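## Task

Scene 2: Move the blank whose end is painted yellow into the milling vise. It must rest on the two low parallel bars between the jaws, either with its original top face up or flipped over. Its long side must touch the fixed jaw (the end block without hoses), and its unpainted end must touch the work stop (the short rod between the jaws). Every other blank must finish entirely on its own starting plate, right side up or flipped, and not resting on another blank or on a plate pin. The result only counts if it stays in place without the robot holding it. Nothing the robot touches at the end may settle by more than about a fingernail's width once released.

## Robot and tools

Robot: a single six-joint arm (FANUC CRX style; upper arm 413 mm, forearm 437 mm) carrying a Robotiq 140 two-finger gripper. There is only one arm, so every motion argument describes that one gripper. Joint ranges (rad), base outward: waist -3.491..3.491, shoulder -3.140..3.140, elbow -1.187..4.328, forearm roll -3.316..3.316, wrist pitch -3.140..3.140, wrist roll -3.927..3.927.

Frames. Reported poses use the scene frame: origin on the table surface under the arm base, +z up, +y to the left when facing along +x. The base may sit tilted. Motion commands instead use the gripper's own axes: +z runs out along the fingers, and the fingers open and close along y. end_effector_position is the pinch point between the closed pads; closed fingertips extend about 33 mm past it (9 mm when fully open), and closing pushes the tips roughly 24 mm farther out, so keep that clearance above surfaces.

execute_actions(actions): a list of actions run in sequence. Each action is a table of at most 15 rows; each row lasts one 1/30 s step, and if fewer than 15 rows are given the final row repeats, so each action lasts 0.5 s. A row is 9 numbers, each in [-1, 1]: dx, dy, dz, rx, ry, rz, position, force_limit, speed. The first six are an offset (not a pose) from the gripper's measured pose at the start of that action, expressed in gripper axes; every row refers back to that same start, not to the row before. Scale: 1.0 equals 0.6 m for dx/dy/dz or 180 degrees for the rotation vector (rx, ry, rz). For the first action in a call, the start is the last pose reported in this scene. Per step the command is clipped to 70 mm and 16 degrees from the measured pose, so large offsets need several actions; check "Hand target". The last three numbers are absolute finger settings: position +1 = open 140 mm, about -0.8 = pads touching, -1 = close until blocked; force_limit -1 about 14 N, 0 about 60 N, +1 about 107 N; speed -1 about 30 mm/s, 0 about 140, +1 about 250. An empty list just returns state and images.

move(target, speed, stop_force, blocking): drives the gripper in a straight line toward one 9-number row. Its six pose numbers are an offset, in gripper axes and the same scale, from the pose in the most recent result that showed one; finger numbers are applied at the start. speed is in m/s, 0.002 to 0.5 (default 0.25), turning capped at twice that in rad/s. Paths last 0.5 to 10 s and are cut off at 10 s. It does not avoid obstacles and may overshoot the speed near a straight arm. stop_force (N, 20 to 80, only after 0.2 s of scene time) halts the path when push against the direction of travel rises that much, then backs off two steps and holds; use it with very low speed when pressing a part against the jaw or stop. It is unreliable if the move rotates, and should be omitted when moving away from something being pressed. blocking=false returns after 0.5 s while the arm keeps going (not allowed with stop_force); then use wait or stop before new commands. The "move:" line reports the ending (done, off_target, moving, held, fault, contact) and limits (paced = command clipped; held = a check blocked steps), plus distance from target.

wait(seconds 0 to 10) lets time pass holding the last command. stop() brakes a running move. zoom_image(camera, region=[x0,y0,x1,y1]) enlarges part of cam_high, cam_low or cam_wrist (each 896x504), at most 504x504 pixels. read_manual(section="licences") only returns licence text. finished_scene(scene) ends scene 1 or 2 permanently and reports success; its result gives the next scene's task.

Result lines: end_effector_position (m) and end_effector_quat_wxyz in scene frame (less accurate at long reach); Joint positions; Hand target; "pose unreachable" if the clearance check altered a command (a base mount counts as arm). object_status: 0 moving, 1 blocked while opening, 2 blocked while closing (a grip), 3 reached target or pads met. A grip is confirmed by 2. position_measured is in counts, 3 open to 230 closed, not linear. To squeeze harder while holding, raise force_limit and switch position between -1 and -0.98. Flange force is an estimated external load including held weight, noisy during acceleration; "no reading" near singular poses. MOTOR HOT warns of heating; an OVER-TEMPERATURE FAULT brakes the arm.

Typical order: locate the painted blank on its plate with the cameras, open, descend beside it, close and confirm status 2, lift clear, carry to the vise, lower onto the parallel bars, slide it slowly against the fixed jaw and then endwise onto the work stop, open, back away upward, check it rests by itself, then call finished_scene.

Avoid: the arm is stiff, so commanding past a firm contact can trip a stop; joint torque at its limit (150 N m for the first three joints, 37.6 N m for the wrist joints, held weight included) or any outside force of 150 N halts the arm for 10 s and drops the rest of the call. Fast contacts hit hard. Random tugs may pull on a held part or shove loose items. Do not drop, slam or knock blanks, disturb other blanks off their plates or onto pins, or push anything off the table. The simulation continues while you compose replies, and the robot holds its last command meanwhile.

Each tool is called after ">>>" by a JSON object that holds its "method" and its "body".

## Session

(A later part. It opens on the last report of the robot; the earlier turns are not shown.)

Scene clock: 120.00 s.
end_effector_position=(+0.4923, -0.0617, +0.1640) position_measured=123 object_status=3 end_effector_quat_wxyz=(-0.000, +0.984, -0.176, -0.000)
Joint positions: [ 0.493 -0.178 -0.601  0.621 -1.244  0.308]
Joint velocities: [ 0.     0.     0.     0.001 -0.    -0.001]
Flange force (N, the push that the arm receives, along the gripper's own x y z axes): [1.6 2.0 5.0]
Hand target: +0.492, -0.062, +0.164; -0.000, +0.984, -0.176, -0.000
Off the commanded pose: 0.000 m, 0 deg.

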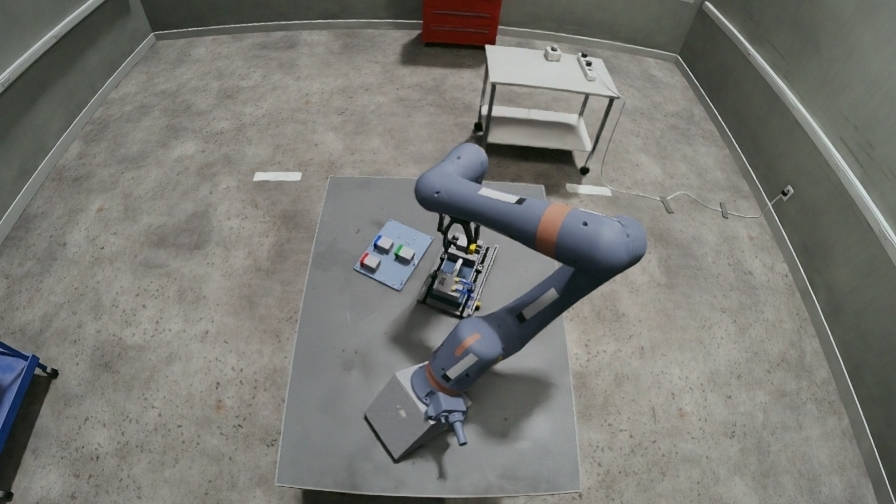

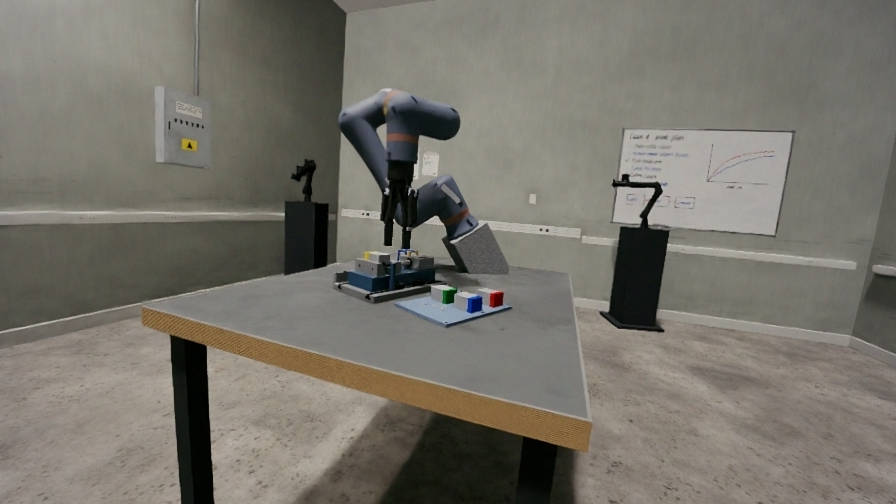

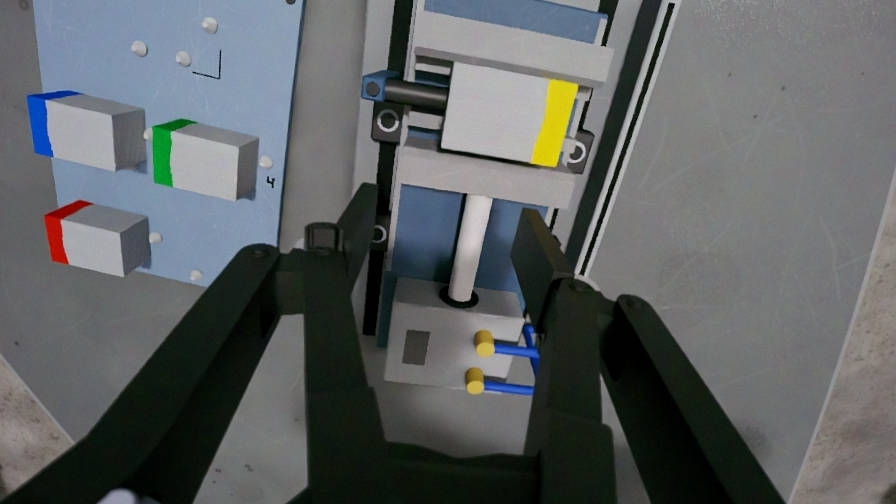

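>>> {"method": "zoom_image", "body": {"camera": "cam_wrist", "region": [410, 35, 500, 125]}}

>>> {"method": "zoom_image", "body": {"camera": "cam_wrist", "region": [530, 50, 620, 140]}}

>>> {"method": "zoom_image", "body": {"camera": "cam_low", "region": [330, 230, 450, 310]}}

Region (410, 35, 500, 125) of cam_wrist's 896x504 image, scaled by 5.600, with more detail than that image has.

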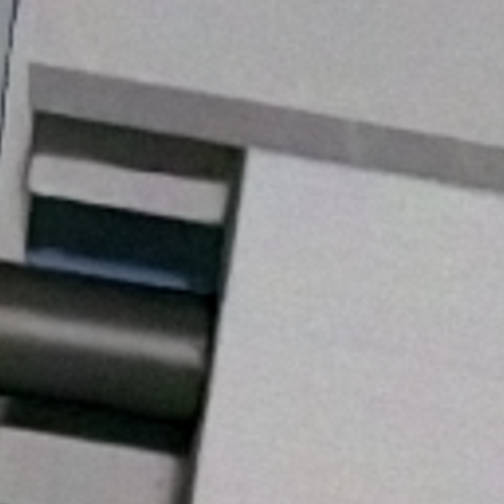

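Region (530, 50, 620, 140) of cam_wrist's 896x504 image, scaled by 5.600, with more detail than that image has.

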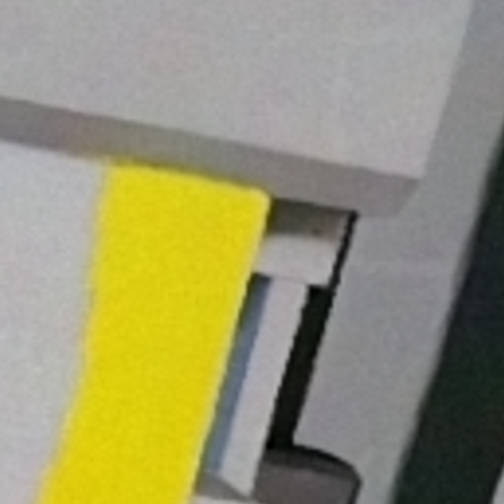

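Region (330, 230, 450, 310) of cam_low's 896x504 image, scaled by 4.200, with more detail than that image has.

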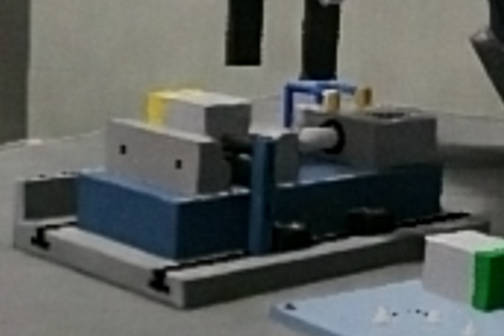

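>>> {"method": "zoom_image", "body": {"camera": "cam_wrist", "region": [435, 45, 475, 85]}}

>>> {"method": "zoom_image", "body": {"camera": "cam_wrist", "region": [555, 65, 595, 105]}}

Region (435, 45, 475, 85) of cam_wrist's 896x504 image, scaled by 12.600, with more detail than that image has.

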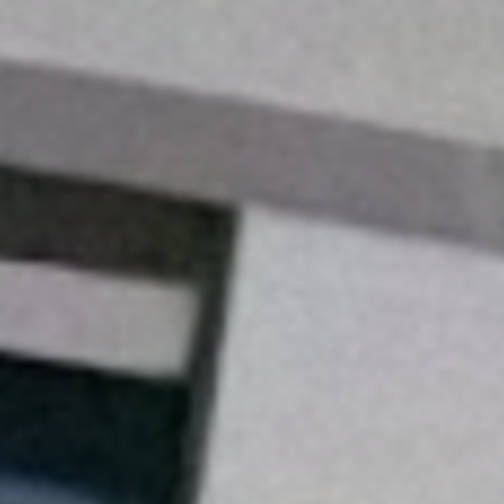

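Region (555, 65, 595, 105) of cam_wrist's 896x504 image, scaled by 12.600, with more detail than that image has.

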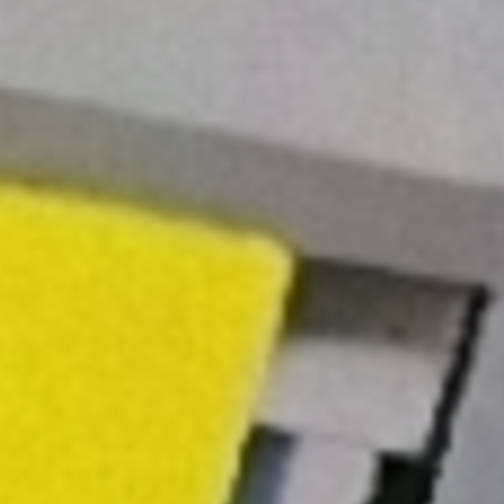

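>>> {"method": "finished_scene", "body": {"scene": 2}}

The scene is finished: the task was done.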